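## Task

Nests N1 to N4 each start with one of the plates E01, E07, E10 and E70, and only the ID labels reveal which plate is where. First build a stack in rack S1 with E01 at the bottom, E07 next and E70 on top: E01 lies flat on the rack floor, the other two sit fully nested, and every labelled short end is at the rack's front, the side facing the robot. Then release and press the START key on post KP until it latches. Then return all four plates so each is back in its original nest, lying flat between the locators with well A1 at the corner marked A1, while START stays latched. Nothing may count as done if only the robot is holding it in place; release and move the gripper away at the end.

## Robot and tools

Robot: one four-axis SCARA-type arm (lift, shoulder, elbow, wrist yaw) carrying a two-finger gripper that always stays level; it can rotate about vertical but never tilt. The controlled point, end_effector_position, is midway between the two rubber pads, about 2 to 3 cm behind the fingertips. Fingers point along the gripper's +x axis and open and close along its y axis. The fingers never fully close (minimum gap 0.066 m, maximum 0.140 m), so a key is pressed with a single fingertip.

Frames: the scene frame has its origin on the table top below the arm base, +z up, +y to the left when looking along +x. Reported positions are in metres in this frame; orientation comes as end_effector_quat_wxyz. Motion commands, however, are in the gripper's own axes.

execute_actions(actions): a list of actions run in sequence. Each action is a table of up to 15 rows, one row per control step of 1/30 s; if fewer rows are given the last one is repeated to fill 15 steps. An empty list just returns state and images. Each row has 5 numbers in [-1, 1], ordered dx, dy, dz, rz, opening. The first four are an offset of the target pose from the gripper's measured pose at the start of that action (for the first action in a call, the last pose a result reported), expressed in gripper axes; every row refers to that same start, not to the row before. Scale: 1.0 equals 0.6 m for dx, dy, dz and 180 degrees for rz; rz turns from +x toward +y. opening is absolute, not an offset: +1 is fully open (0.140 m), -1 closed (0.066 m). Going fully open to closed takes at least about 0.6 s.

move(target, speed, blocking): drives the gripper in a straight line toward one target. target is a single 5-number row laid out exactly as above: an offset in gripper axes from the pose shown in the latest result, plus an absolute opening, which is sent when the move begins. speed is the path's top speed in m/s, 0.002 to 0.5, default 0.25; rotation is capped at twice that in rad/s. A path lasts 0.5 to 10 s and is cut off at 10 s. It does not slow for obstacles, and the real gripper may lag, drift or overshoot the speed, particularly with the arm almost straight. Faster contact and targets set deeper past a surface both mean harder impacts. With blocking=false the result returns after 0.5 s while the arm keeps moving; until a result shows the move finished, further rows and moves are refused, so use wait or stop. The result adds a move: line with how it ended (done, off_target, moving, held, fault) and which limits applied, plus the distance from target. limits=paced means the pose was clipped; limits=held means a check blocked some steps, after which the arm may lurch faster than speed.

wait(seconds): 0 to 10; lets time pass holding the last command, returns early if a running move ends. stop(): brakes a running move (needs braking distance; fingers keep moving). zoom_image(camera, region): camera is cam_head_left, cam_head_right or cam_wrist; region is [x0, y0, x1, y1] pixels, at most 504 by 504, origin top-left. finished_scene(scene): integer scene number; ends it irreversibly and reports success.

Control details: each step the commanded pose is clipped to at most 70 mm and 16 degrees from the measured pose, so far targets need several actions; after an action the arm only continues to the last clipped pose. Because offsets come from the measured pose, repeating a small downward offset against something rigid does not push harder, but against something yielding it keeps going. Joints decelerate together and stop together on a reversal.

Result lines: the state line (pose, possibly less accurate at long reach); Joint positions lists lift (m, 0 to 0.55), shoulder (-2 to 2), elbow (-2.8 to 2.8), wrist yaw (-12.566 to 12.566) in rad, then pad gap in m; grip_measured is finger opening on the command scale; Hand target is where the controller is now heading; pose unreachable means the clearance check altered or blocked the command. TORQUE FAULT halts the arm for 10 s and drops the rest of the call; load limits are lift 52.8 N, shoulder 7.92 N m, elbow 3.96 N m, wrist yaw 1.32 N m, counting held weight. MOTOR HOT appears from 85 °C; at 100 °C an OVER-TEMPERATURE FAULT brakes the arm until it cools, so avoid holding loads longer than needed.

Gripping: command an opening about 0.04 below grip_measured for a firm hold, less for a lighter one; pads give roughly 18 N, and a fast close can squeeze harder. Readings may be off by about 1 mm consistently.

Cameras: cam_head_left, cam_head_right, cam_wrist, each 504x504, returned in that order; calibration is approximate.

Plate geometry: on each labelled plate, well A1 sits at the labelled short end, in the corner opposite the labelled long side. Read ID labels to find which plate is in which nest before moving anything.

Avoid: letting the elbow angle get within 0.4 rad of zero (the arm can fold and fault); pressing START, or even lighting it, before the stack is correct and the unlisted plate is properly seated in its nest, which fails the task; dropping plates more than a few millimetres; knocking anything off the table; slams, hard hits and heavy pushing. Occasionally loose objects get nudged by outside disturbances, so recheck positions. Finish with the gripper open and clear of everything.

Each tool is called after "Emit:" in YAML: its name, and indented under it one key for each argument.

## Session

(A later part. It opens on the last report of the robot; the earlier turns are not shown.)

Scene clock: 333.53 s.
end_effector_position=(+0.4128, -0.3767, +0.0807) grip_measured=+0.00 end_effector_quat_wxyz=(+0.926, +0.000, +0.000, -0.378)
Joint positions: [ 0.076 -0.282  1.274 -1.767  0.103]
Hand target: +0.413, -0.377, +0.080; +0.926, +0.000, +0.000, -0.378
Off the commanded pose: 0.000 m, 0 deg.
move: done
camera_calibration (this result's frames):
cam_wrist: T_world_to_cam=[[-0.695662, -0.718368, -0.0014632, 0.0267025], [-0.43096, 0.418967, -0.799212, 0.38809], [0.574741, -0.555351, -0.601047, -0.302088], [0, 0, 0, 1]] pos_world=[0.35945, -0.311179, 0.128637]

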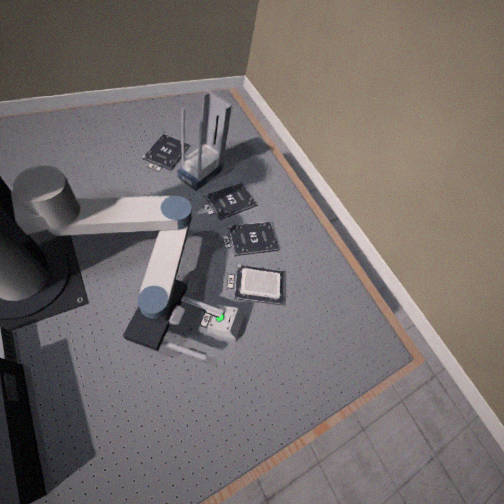

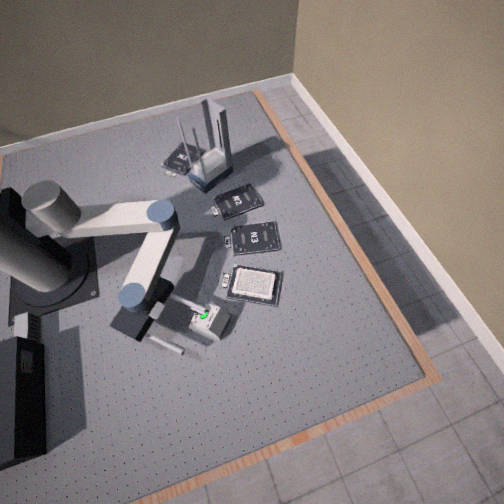

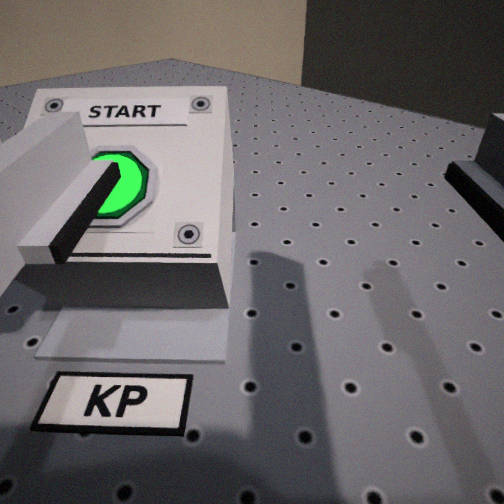

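Emit:
move:
  target: [-0.02, 0.0, 0.05, 0.0, 0.0]
  speed: 0.08

Scene clock: 335.77 s.
end_effector_position=(+0.4042, -0.3684, +0.1108) grip_measured=+0.00 end_effector_quat_wxyz=(+0.926, +0.000, +0.000, -0.378)
Joint positions: [ 0.106 -0.274  1.22  -1.721  0.103]
Hand target: +0.404, -0.368, +0.111; +0.926, +0.000, +0.000, -0.378
Off the commanded pose: 0.000 m, 0 deg.
move: done
camera_calibration (this result's frames):
cam_wrist: T_world_to_cam=[[-0.696012, -0.718028, -0.0014632, 0.0269585], [-0.430756, 0.419177, -0.799212, 0.404883], [0.57447, -0.555631, -0.601047, -0.274394], [0, 0, 0, 1]] pos_world=[0.350801, -0.302823, 0.158703]

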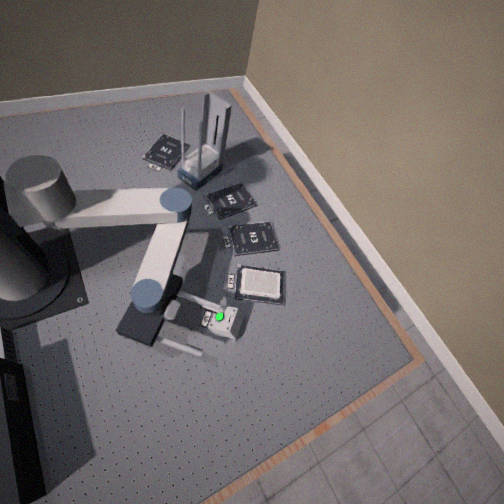

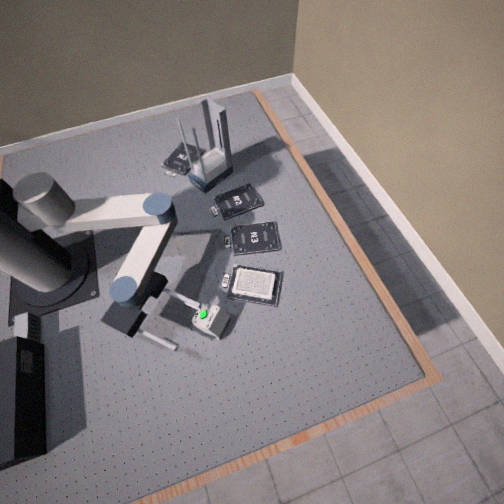

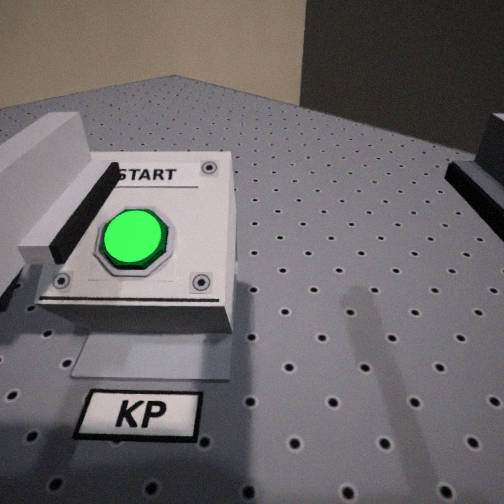

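Emit:
move:
  target: [-0.47948, 0.76936, 0.0, 0.39445, 0.0]
  speed: 0.35

Scene clock: 346.07 s.
end_effector_position=(+0.5214, +0.1627, +0.1108) grip_measured=+0.00 end_effector_quat_wxyz=(+0.973, +0.000, +0.000, +0.230)
Joint positions: [ 0.106  1.368  0.96  -1.864  0.103]
Hand target: +0.521, +0.163, +0.111; +0.973, +0.000, +0.000, +0.230
Off the commanded pose: 0.000 m, 0 deg.
move: done
camera_calibration (this result's frames):
cam_wrist: T_world_to_cam=[[0.452852, -0.891584, -0.0014632, -0.0809196], [-0.536415, -0.271144, -0.799212, 0.400182], [0.712168, 0.36271, -0.601047, -0.267869], [0, 0, 0, 1]] pos_world=[0.442076, 0.133519, 0.15871]

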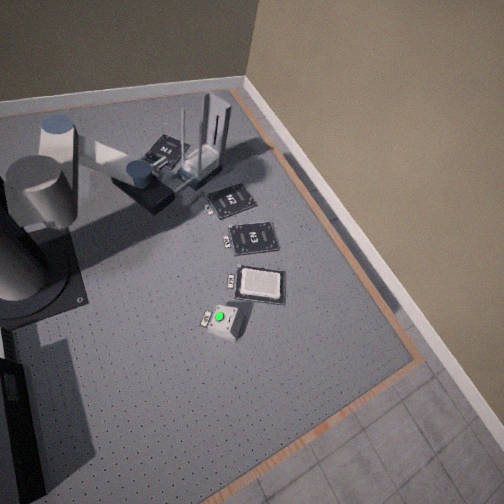

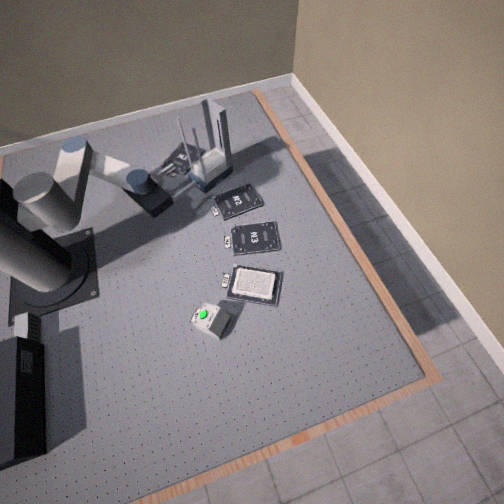

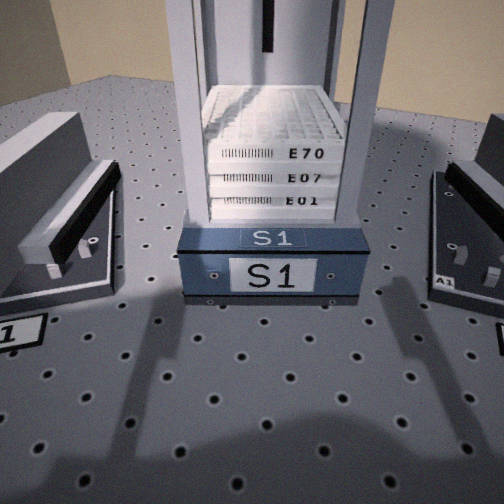

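Emit:
move:
  target: [0.23367, -0.0003, -0.036, -0.00025, 0.0]
  speed: 0.2

Scene clock: 351.23 s.
end_effector_position=(+0.6469, +0.2254, +0.0892) grip_measured=+0.00 end_effector_quat_wxyz=(+0.973, +0.000, +0.000, +0.230)
Joint positions: [ 0.084  1.114  1.65  -2.3    0.103]
Hand target: +0.647, +0.225, +0.089; +0.973, +0.000, +0.000, +0.230
Off the commanded pose: 0.000 m, 0 deg.
move: done
camera_calibration (this result's frames):
cam_wrist: T_world_to_cam=[[0.452407, -0.891811, -0.0014632, -0.0814854], [-0.53655, -0.270875, -0.799212, 0.467256], [0.71235, 0.362354, -0.601047, -0.392989], [0, 0, 0, 1]] pos_world=[0.567517, 0.1963, 0.137113]

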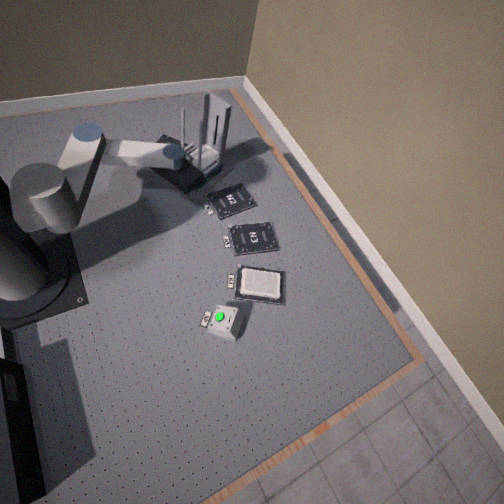

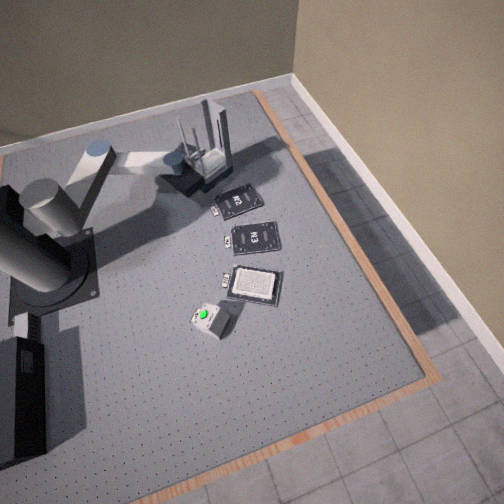

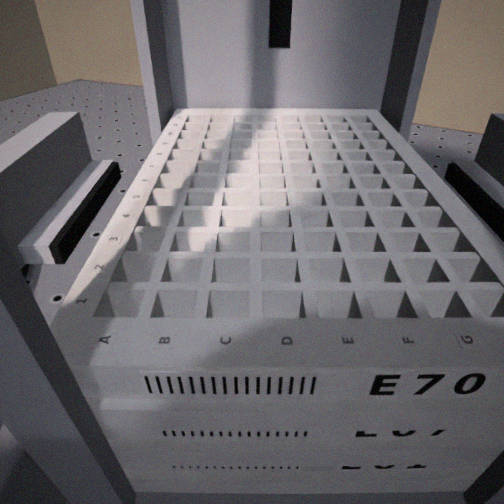

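Emit:
execute_actions:
  actions:
    - [[0,0,0,0,-0.08],[0,0,0,0,-0.16],[0,0,0,0,-0.24],[0,0,0,0,-0.32],[0,0,0,0,-0.38],[0,0,0,0,-0.44],[0,0,0,0,-0.48],[0,0,0,0,-0.51],[0,0,0,0,-0.53],[0,0,0,0,-0.55],[0,0,0,0,-0.57],[0,0,0,0,-0.59],[0,0,0,0,-0.61],[0,0,0,0,-0.61],[0,0,0,0,-0.61]]

Emit:
move:
  target: [0.0, 0.0, 0.3947, 0.0, -0.61]
  speed: 0.3

Scene clock: 354.57 s.
end_effector_position=(+0.6469, +0.2254, +0.0892) grip_measured=-0.56 end_effector_quat_wxyz=(+0.973, +0.000, +0.000, +0.230)
Joint positions: [ 0.084  1.114  1.65  -2.3    0.082]
Hand target: +0.647, +0.225, +0.089; +0.973, +0.000, +0.000, +0.230
Off the commanded pose: 0.000 m, 0 deg.
camera_calibration (this result's frames):
cam_wrist: T_world_to_cam=[[0.452386, -0.891821, -0.0014632, -0.0814783], [-0.536557, -0.270863, -0.799212, 0.467256], [0.712358, 0.362338, -0.601047, -0.39299], [0, 0, 0, 1]] pos_world=[0.567518, 0.196293, 0.137113]

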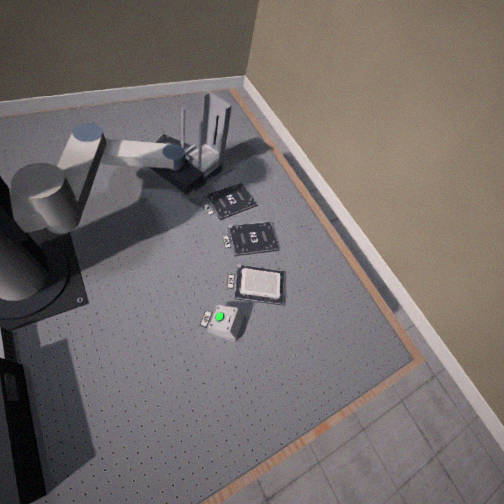

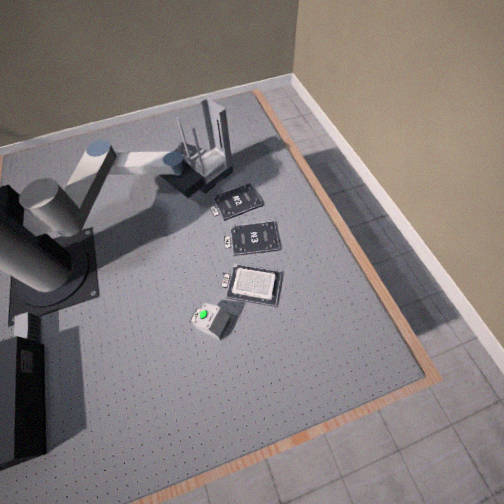

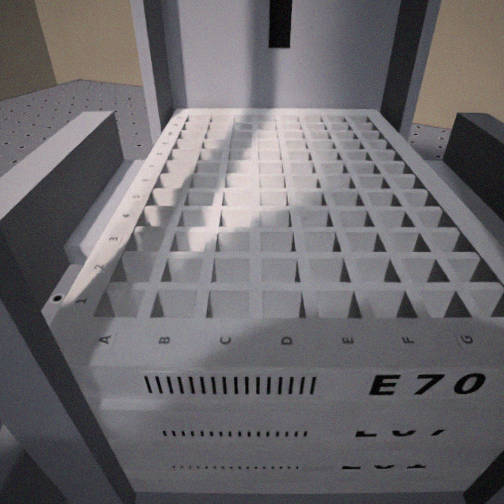

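Scene clock: 355.83 s.
end_effector_position=(+0.6469, +0.2254, +0.3261) grip_measured=-0.56 end_effector_quat_wxyz=(+0.973, +0.000, +0.000, +0.230)
Joint positions: [ 0.321  1.114  1.65  -2.3    0.082]
Hand target: +0.647, +0.225, +0.326; +0.973, +0.000, +0.000, +0.230
Off the commanded pose: 0.000 m, 0 deg.
move: done
camera_calibration (this result's frames):
cam_wrist: T_world_to_cam=[[0.452427, -0.8918, -0.0014632, -0.081147], [-0.536544, -0.270888, -0.799212, 0.656571], [0.712341, 0.36237, -0.601047, -0.250619], [0, 0, 0, 1]] pos_world=[0.567519, 0.196307, 0.373987]

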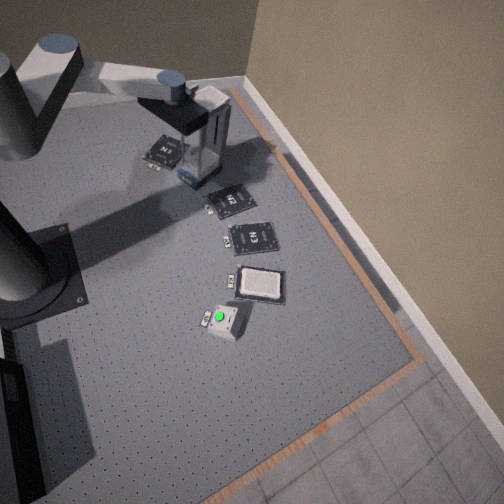

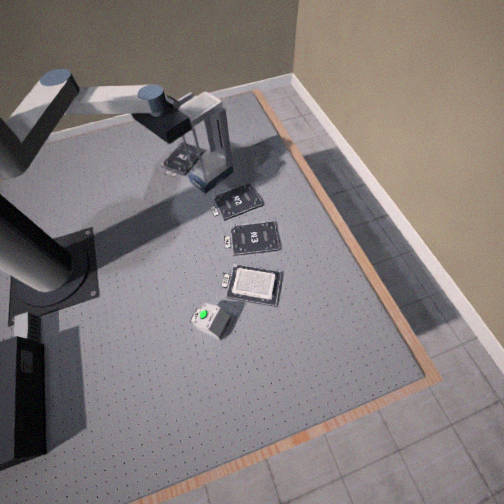

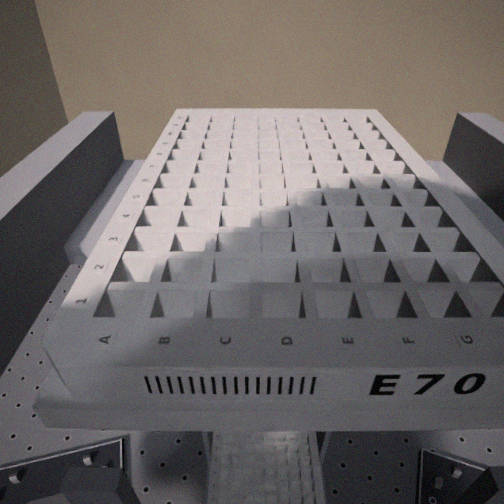

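Emit:
move:
  target: [-0.091, -0.2772, 0.0, -0.11054, -0.61]
  speed: 0.3

Scene clock: 363.80 s.
end_effector_position=(+0.6725, +0.0521, +0.3261) grip_measured=-0.56 end_effector_quat_wxyz=(+0.998, +0.000, +0.000, +0.058)
Joint positions: [ 0.321  0.828  1.525 -2.236  0.082]
Hand target: +0.673, +0.052, +0.326; +0.998, +0.000, +0.000, +0.058
Off the commanded pose: 0.000 m, 0 deg.
move: done
camera_calibration (this result's frames):
cam_wrist: T_world_to_cam=[[0.121415, -0.992601, -0.0014632, -0.0194259], [-0.596743, -0.0718154, -0.799212, 0.653501], [0.793194, 0.0979093, -0.601047, -0.246689], [0, 0, 0, 1]] pos_world=[0.588003, 0.0518024, 0.373985]

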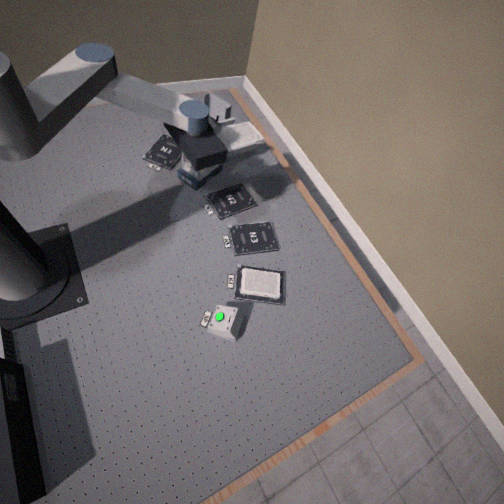

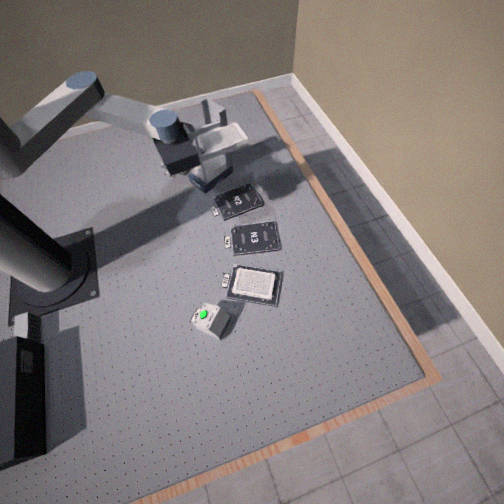

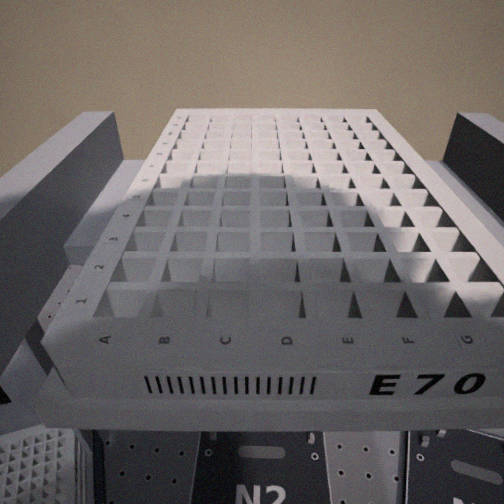

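Emit:
move:
  target: [0.00893, -0.29133, -0.4502, -0.110376, -0.61]
  speed: 0.35

Scene clock: 368.23 s.
end_effector_position=(+0.6982, -0.1209, +0.0559) grip_measured=-0.56 end_effector_quat_wxyz=(+0.993, +0.000, +0.000, -0.115)
Joint positions: [ 0.051  0.413  1.732 -2.376  0.082]
Hand target: +0.698, -0.121, +0.056; +0.993, +0.000, +0.000, -0.115
Off the commanded pose: 0.000 m, 0 deg.
move: done
camera_calibration (this result's frames):
cam_wrist: T_world_to_cam=[[-0.223234, -0.974764, -0.0014632, 0.0480802], [-0.585619, 0.135315, -0.799212, 0.457709], [0.779241, -0.177555, -0.601047, -0.436058], [0, 0, 0, 1]] pos_world=[0.61857, -0.092492, 0.103786]

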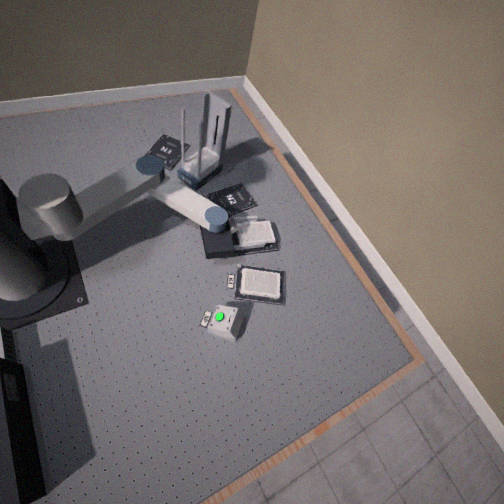

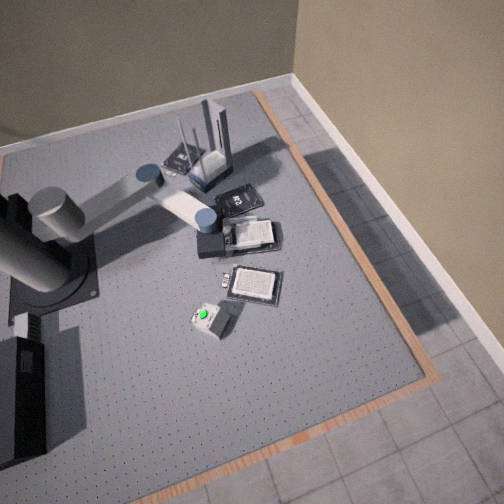

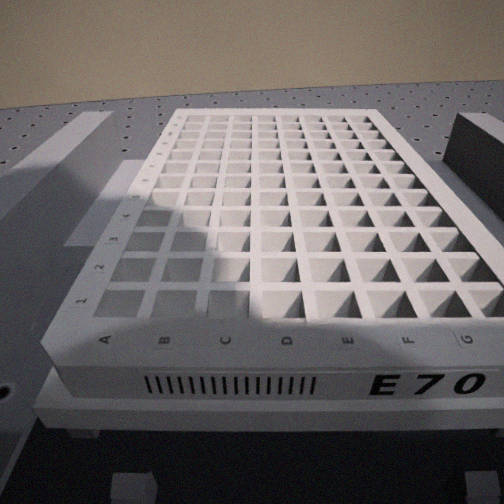

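Emit:
move:
  target: [0.0, 0.0, -0.0352, 0.0, -0.61]
  speed: 0.03

Emit:
execute_actions:
  actions:
    - [[0,0,0,0,-0.57],[0,0,0,0,-0.54],[0,0,0,0,-0.50],[0,0,0,0,-0.45],[0,0,0,0,-0.40],[0,0,0,0,-0.33],[0,0,0,0,-0.26],[0,0,0,0,-0.18],[0,0,0,0,-0.10],[0,0,0,0,-0.03],[0,0,0,0,0.0]]

Scene clock: 371.93 s.
end_effector_position=(+0.6982, -0.1209, +0.0347) grip_measured=-0.56 end_effector_quat_wxyz=(+0.993, +0.000, +0.000, -0.115)
Joint positions: [ 0.03   0.413  1.732 -2.376  0.082]
Hand target: +0.698, -0.121, +0.035; +0.993, +0.000, +0.000, -0.115
Off the commanded pose: 0.000 m, 0 deg.
move: done
camera_calibration (this result's frames):
cam_wrist: T_world_to_cam=[[-0.223213, -0.974769, -0.0014632, 0.0480461], [-0.585622, 0.135302, -0.799212, 0.440767], [0.779245, -0.177538, -0.601047, -0.448801], [0, 0, 0, 1]] pos_world=[0.618573, -0.0924819, 0.0825865]

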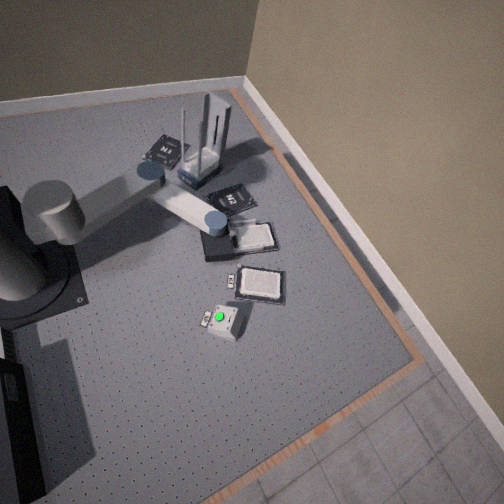

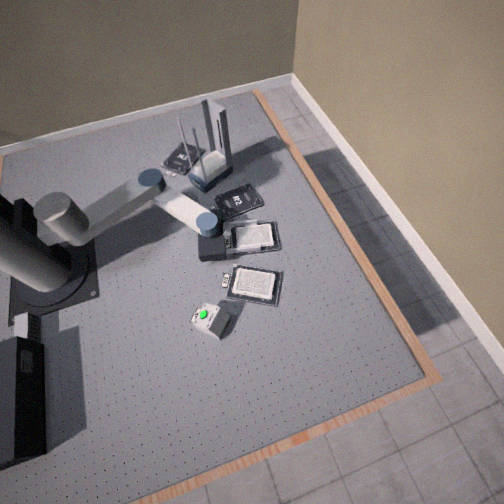

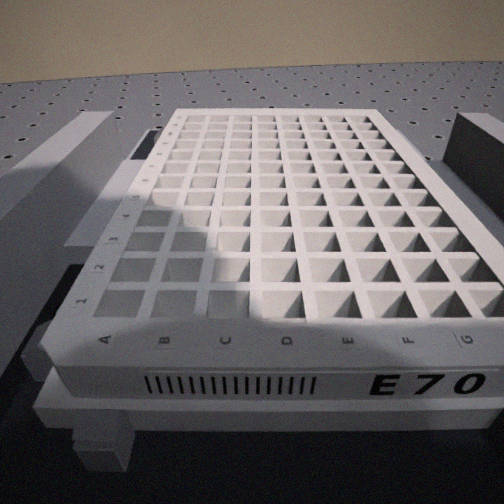

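Scene clock: 372.43 s.
end_effector_position=(+0.6982, -0.1209, +0.0347) grip_measured=+0.00 end_effector_quat_wxyz=(+0.993, +0.000, +0.000, -0.115)
Joint positions: [ 0.03   0.413  1.732 -2.376  0.103]
Hand target: +0.698, -0.121, +0.035; +0.993, +0.000, +0.000, -0.115
Off the commanded pose: 0.000 m, 0 deg.
camera_calibration (this result's frames):
cam_wrist: T_world_to_cam=[[-0.223212, -0.974769, -0.0014632, 0.0480451], [-0.585622, 0.135301, -0.799212, 0.440766], [0.779245, -0.177537, -0.601047, -0.448801], [0, 0, 0, 1]] pos_world=[0.618573, -0.0924819, 0.0825857]

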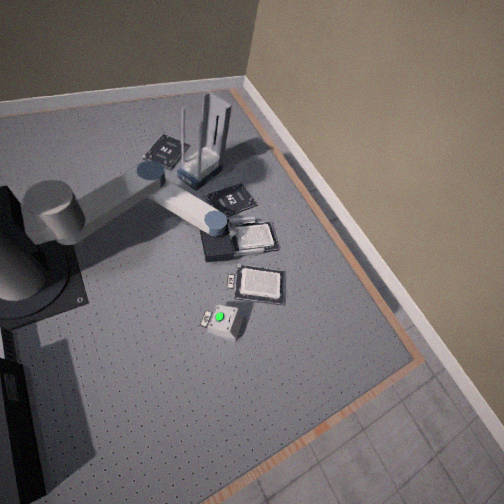

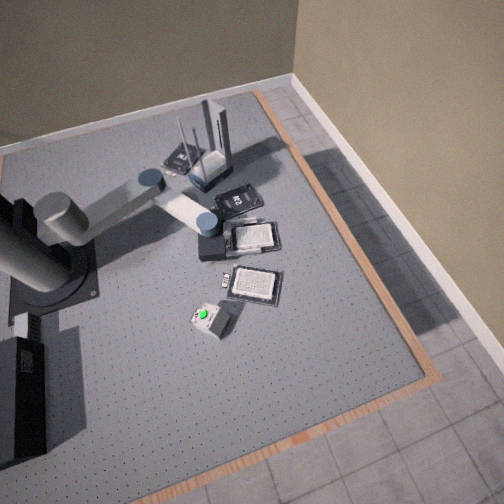

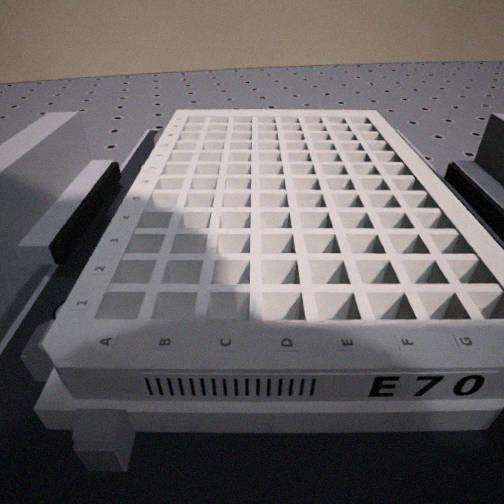

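Emit:
move:
  target: [-0.0667, 0.0, 0.0583, 0.0, 0.0]
  speed: 0.2

Emit:
move:
  target: [-0.3277, 0.39292, 0.0333, 0.22102, 0.0]
  speed: 0.3

Scene clock: 383.30 s.
end_effector_position=(+0.6592, -0.1118, +0.0697) grip_measured=+0.00 end_effector_quat_wxyz=(+0.993, +0.000, +0.000, -0.115)
Joint positions: [ 0.065  0.51   1.507 -2.248  0.103]
Hand target: +0.659, -0.112, +0.070; +0.993, +0.000, +0.000, -0.115
Off the commanded pose: 0.000 m, 0 deg.
move: done
camera_calibration (this result's frames):
cam_wrist: T_world_to_cam=[[-0.223583, -0.974684, -0.0014632, 0.0484907], [-0.585571, 0.135524, -0.799212, 0.444683], [0.779178, -0.177833, -0.601047, -0.395701], [0, 0, 0, 1]] pos_world=[0.579557, -0.0833709, 0.117632]

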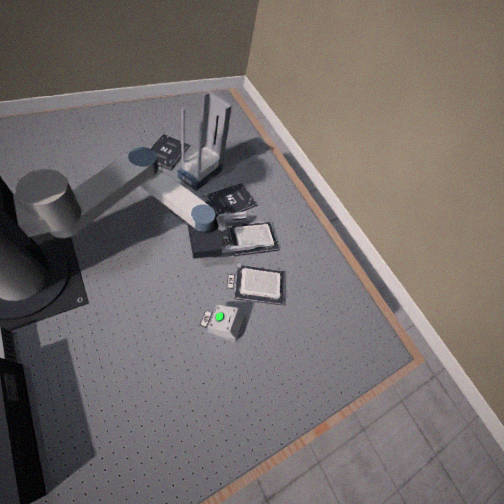

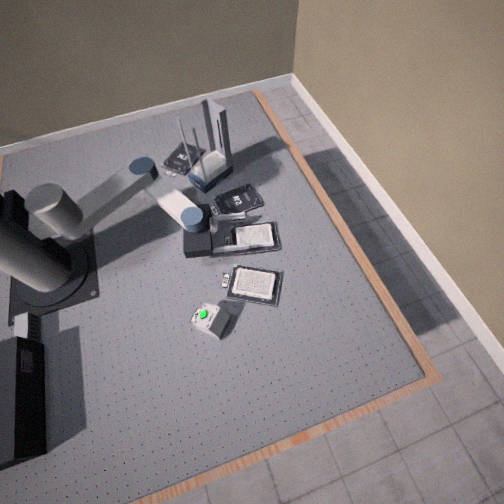

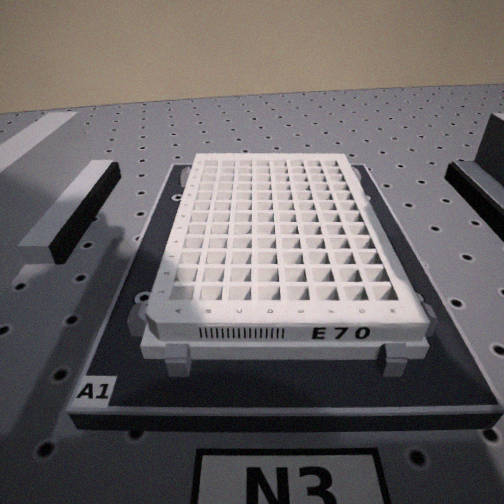

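Scene clock: 384.90 s.
end_effector_position=(+0.5215, +0.1627, +0.0897) grip_measured=+0.00 end_effector_quat_wxyz=(+0.973, +0.000, +0.000, +0.230)
Joint positions: [ 0.085  1.368  0.961 -1.865  0.103]
Hand target: +0.522, +0.163, +0.090; +0.973, +0.000, +0.000, +0.230
Off the commanded pose: 0.000 m, 0 deg.
move: done
camera_calibration (this result's frames):
cam_wrist: T_world_to_cam=[[0.452452, -0.891788, -0.0014632, -0.0807713], [-0.536537, -0.270902, -0.799212, 0.38338], [0.712331, 0.36239, -0.601047, -0.280692], [0, 0, 0, 1]] pos_world=[0.442188, 0.133548, 0.137575]

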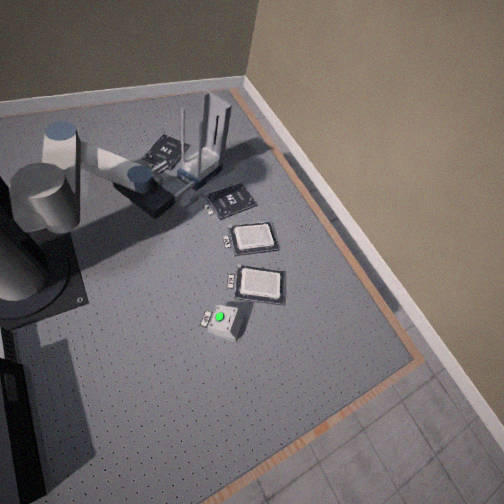

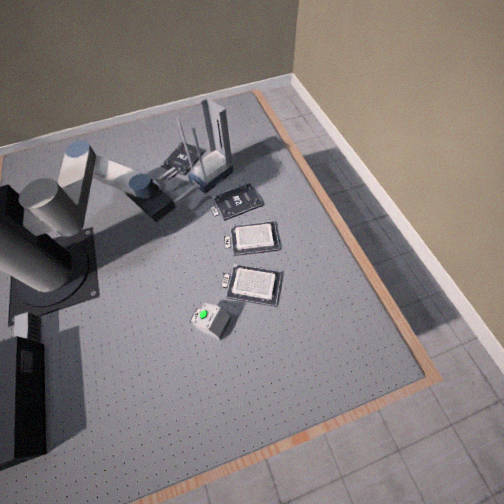

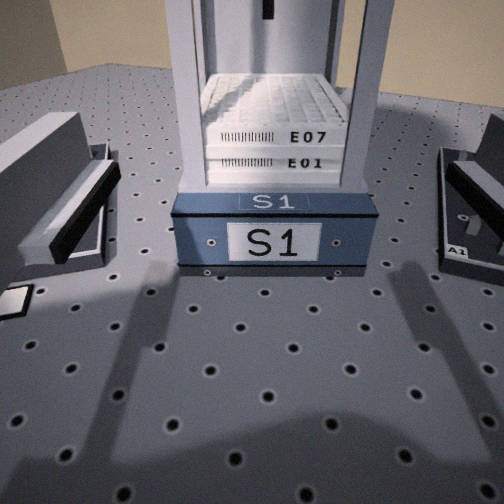

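Emit:
move:
  target: [0.2334, -0.0002, -0.0221, -0.00018, 0.0]
  speed: 0.2

Scene clock: 388.97 s.
end_effector_position=(+0.6469, +0.2253, +0.0764) grip_measured=+0.00 end_effector_quat_wxyz=(+0.973, +0.000, +0.000, +0.230)
Joint positions: [ 0.071  1.114  1.65  -2.3    0.103]
Hand target: +0.647, +0.225, +0.076; +0.973, +0.000, +0.000, +0.230
Off the commanded pose: 0.000 m, 0 deg.
move: done
camera_calibration (this result's frames):
cam_wrist: T_world_to_cam=[[0.452204, -0.891913, -0.0014632, -0.0814143], [-0.536612, -0.270754, -0.799212, 0.45703], [0.712432, 0.362192, -0.601047, -0.40064], [0, 0, 0, 1]] pos_world=[0.567492, 0.196237, 0.124342]

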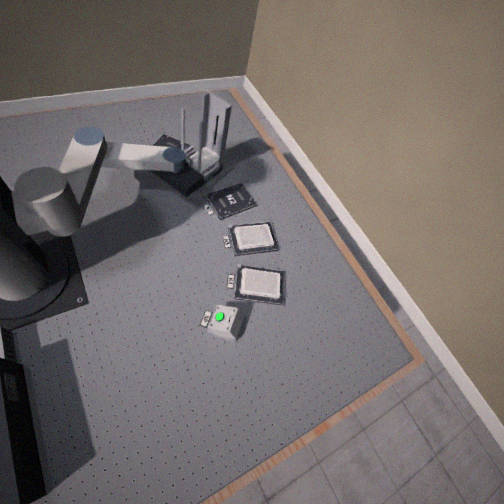

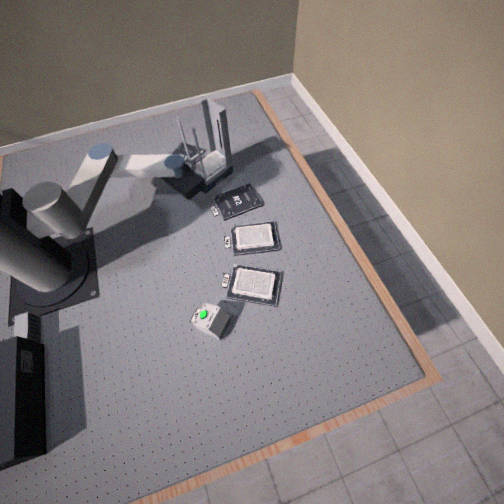

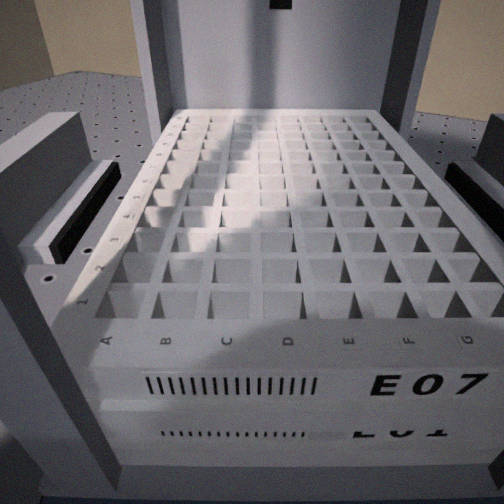

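Emit:
execute_actions:
  actions:
    - [[0,0,0,0,-0.08],[0,0,0,0,-0.16],[0,0,0,0,-0.24],[0,0,0,0,-0.32],[0,0,0,0,-0.38],[0,0,0,0,-0.44],[0,0,0,0,-0.48],[0,0,0,0,-0.51],[0,0,0,0,-0.53],[0,0,0,0,-0.55],[0,0,0,0,-0.57],[0,0,0,0,-0.59],[0,0,0,0,-0.61],[0,0,0,0,-0.61],[0,0,0,0,-0.61]]

Emit:
move:
  target: [0.0, 0.0, 0.416, 0.0, -0.61]
  speed: 0.3

Scene clock: 392.07 s.
end_effector_position=(+0.6469, +0.2253, +0.0764) grip_measured=-0.56 end_effector_quat_wxyz=(+0.973, +0.000, +0.000, +0.230)
Joint positions: [ 0.071  1.114  1.65  -2.3    0.082]
Hand target: +0.647, +0.225, +0.076; +0.973, +0.000, +0.000, +0.230
Off the commanded pose: 0.000 m, 0 deg.
camera_calibration (this result's frames):
cam_wrist: T_world_to_cam=[[0.452168, -0.891931, -0.0014632, -0.0813989], [-0.536623, -0.270732, -0.799212, 0.457031], [0.712446, 0.362164, -0.601047, -0.400641], [0, 0, 0, 1]] pos_world=[0.567494, 0.196228, 0.124342]

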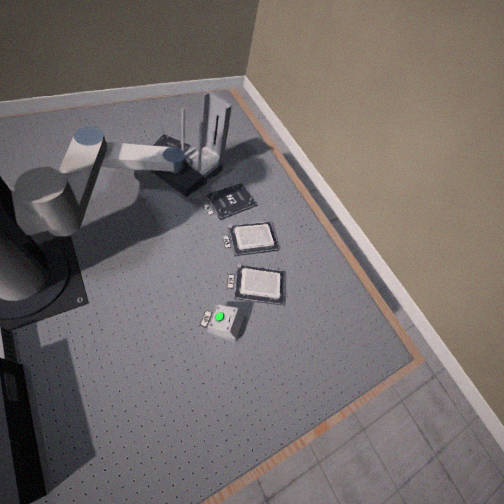

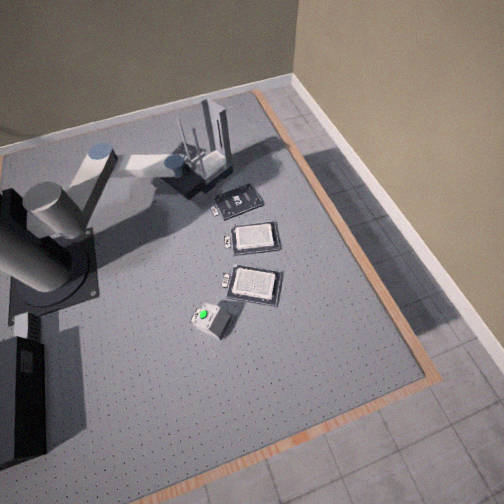

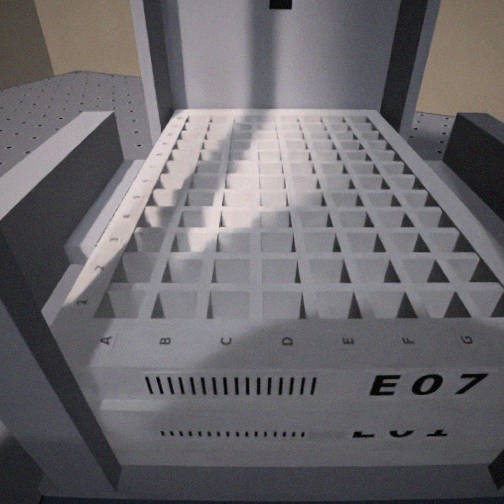

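Scene clock: 393.37 s.
end_effector_position=(+0.6469, +0.2253, +0.3261) grip_measured=-0.56 end_effector_quat_wxyz=(+0.973, +0.000, +0.000, +0.230)
Joint positions: [ 0.321  1.114  1.65  -2.3    0.082]
Hand target: +0.647, +0.225, +0.326; +0.973, +0.000, +0.000, +0.230
Off the commanded pose: 0.000 m, 0 deg.
move: done
camera_calibration (this result's frames):
cam_wrist: T_world_to_cam=[[0.45221, -0.89191, -0.0014632, -0.0810494], [-0.53661, -0.270757, -0.799212, 0.656559], [0.712429, 0.362197, -0.601047, -0.250589], [0, 0, 0, 1]] pos_world=[0.567495, 0.196242, 0.373996]

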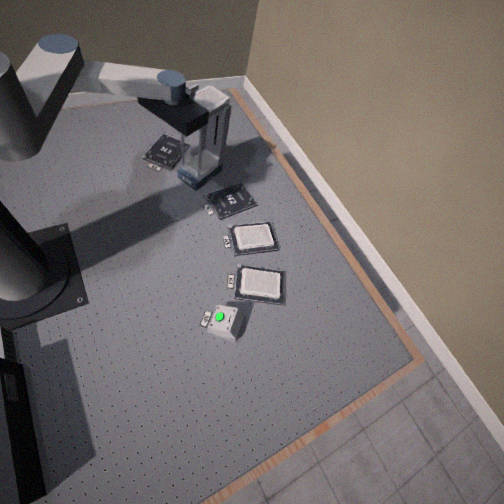

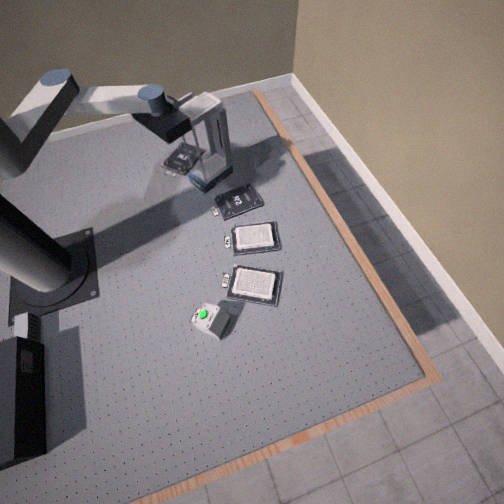

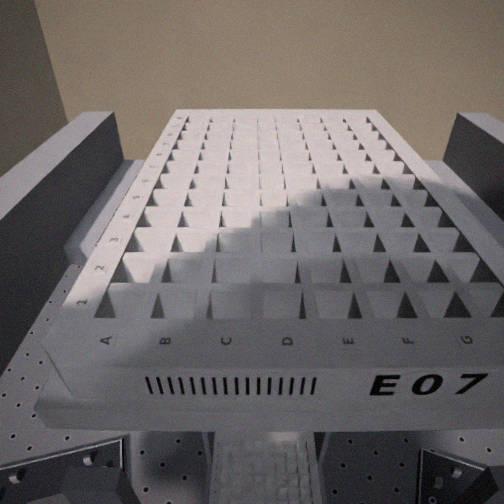

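Emit:
move:
  target: [-0.03541, 0.27909, 0.0, 0.090682, -0.61]
  speed: 0.3

Emit:
move:
  target: [0.0, 0.0, -0.4502, 0.0, -0.61]
  speed: 0.35

Scene clock: 398.53 s.
end_effector_position=(+0.5528, +0.3657, +0.3261) grip_measured=-0.56 end_effector_quat_wxyz=(+0.931, +0.000, +0.000, +0.366)
Joint positions: [ 0.321  1.444  1.667 -2.361  0.082]
Hand target: +0.553, +0.366, +0.326; +0.931, +0.000, +0.000, +0.366
Off the commanded pose: 0.000 m, 0 deg.
move: done
camera_calibration (this result's frames):
cam_wrist: T_world_to_cam=[[0.685083, -0.728463, -0.0014632, -0.101852], [-0.438643, -0.410916, -0.799212, 0.641178], [0.581595, 0.548169, -0.601047, -0.230088], [0, 0, 0, 1]] pos_world=[0.484843, 0.315403, 0.373995]

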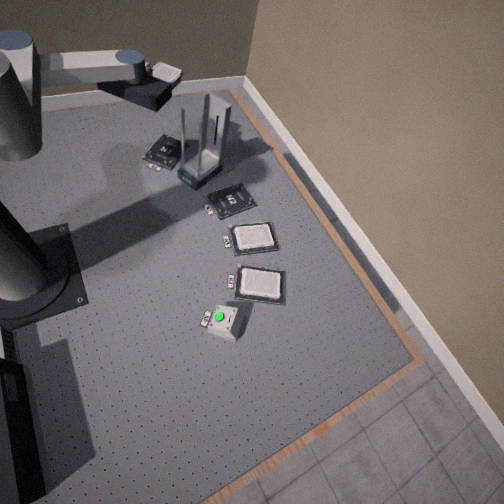

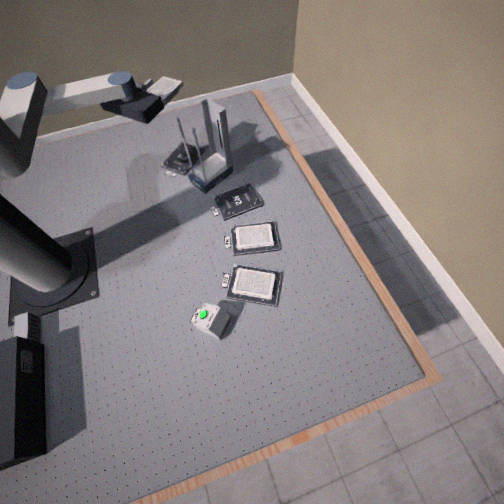

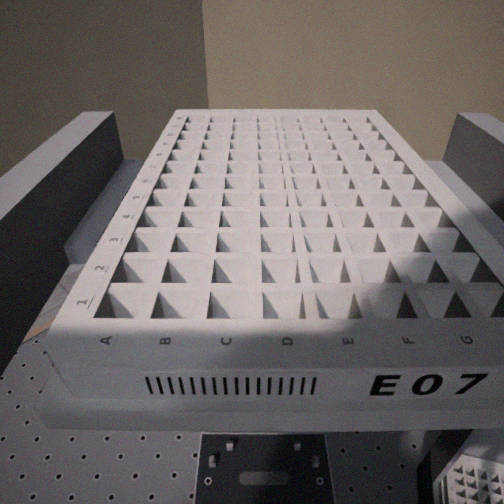

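Scene clock: 399.83 s.
end_effector_position=(+0.5528, +0.3657, +0.0559) grip_measured=-0.56 end_effector_quat_wxyz=(+0.931, +0.000, +0.000, +0.366)
Joint positions: [ 0.051  1.444  1.667 -2.361  0.082]
Hand target: +0.553, +0.366, +0.056; +0.931, +0.000, +0.000, +0.366
Off the commanded pose: 0.000 m, 0 deg.
move: done
camera_calibration (this result's frames):
cam_wrist: T_world_to_cam=[[0.685055, -0.72849, -0.0014632, -0.102237], [-0.438659, -0.410899, -0.799212, 0.425231], [0.581617, 0.548146, -0.601047, -0.39249], [0, 0, 0, 1]] pos_world=[0.484848, 0.31539, 0.103796]

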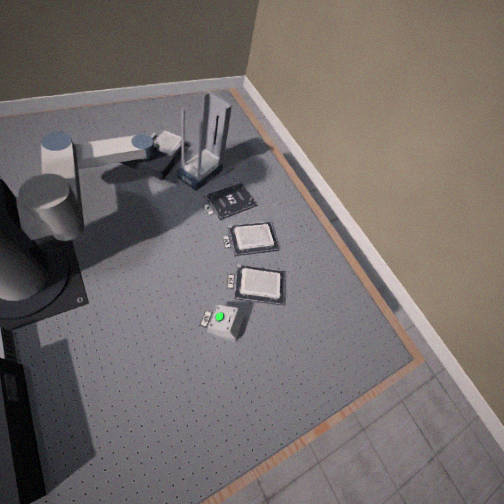

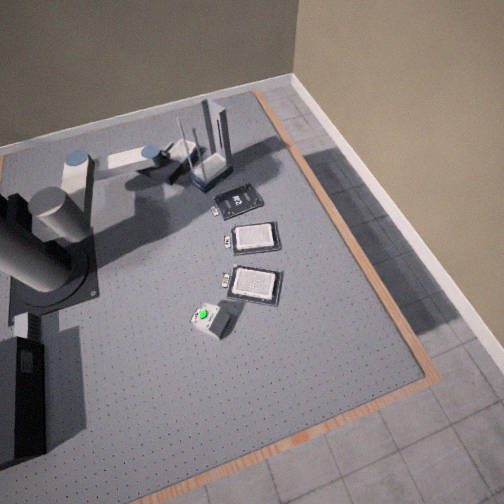

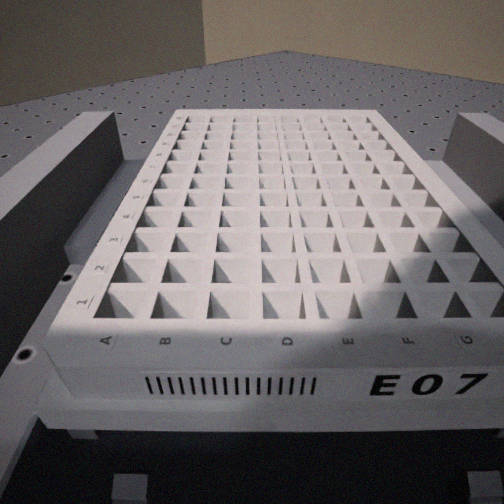

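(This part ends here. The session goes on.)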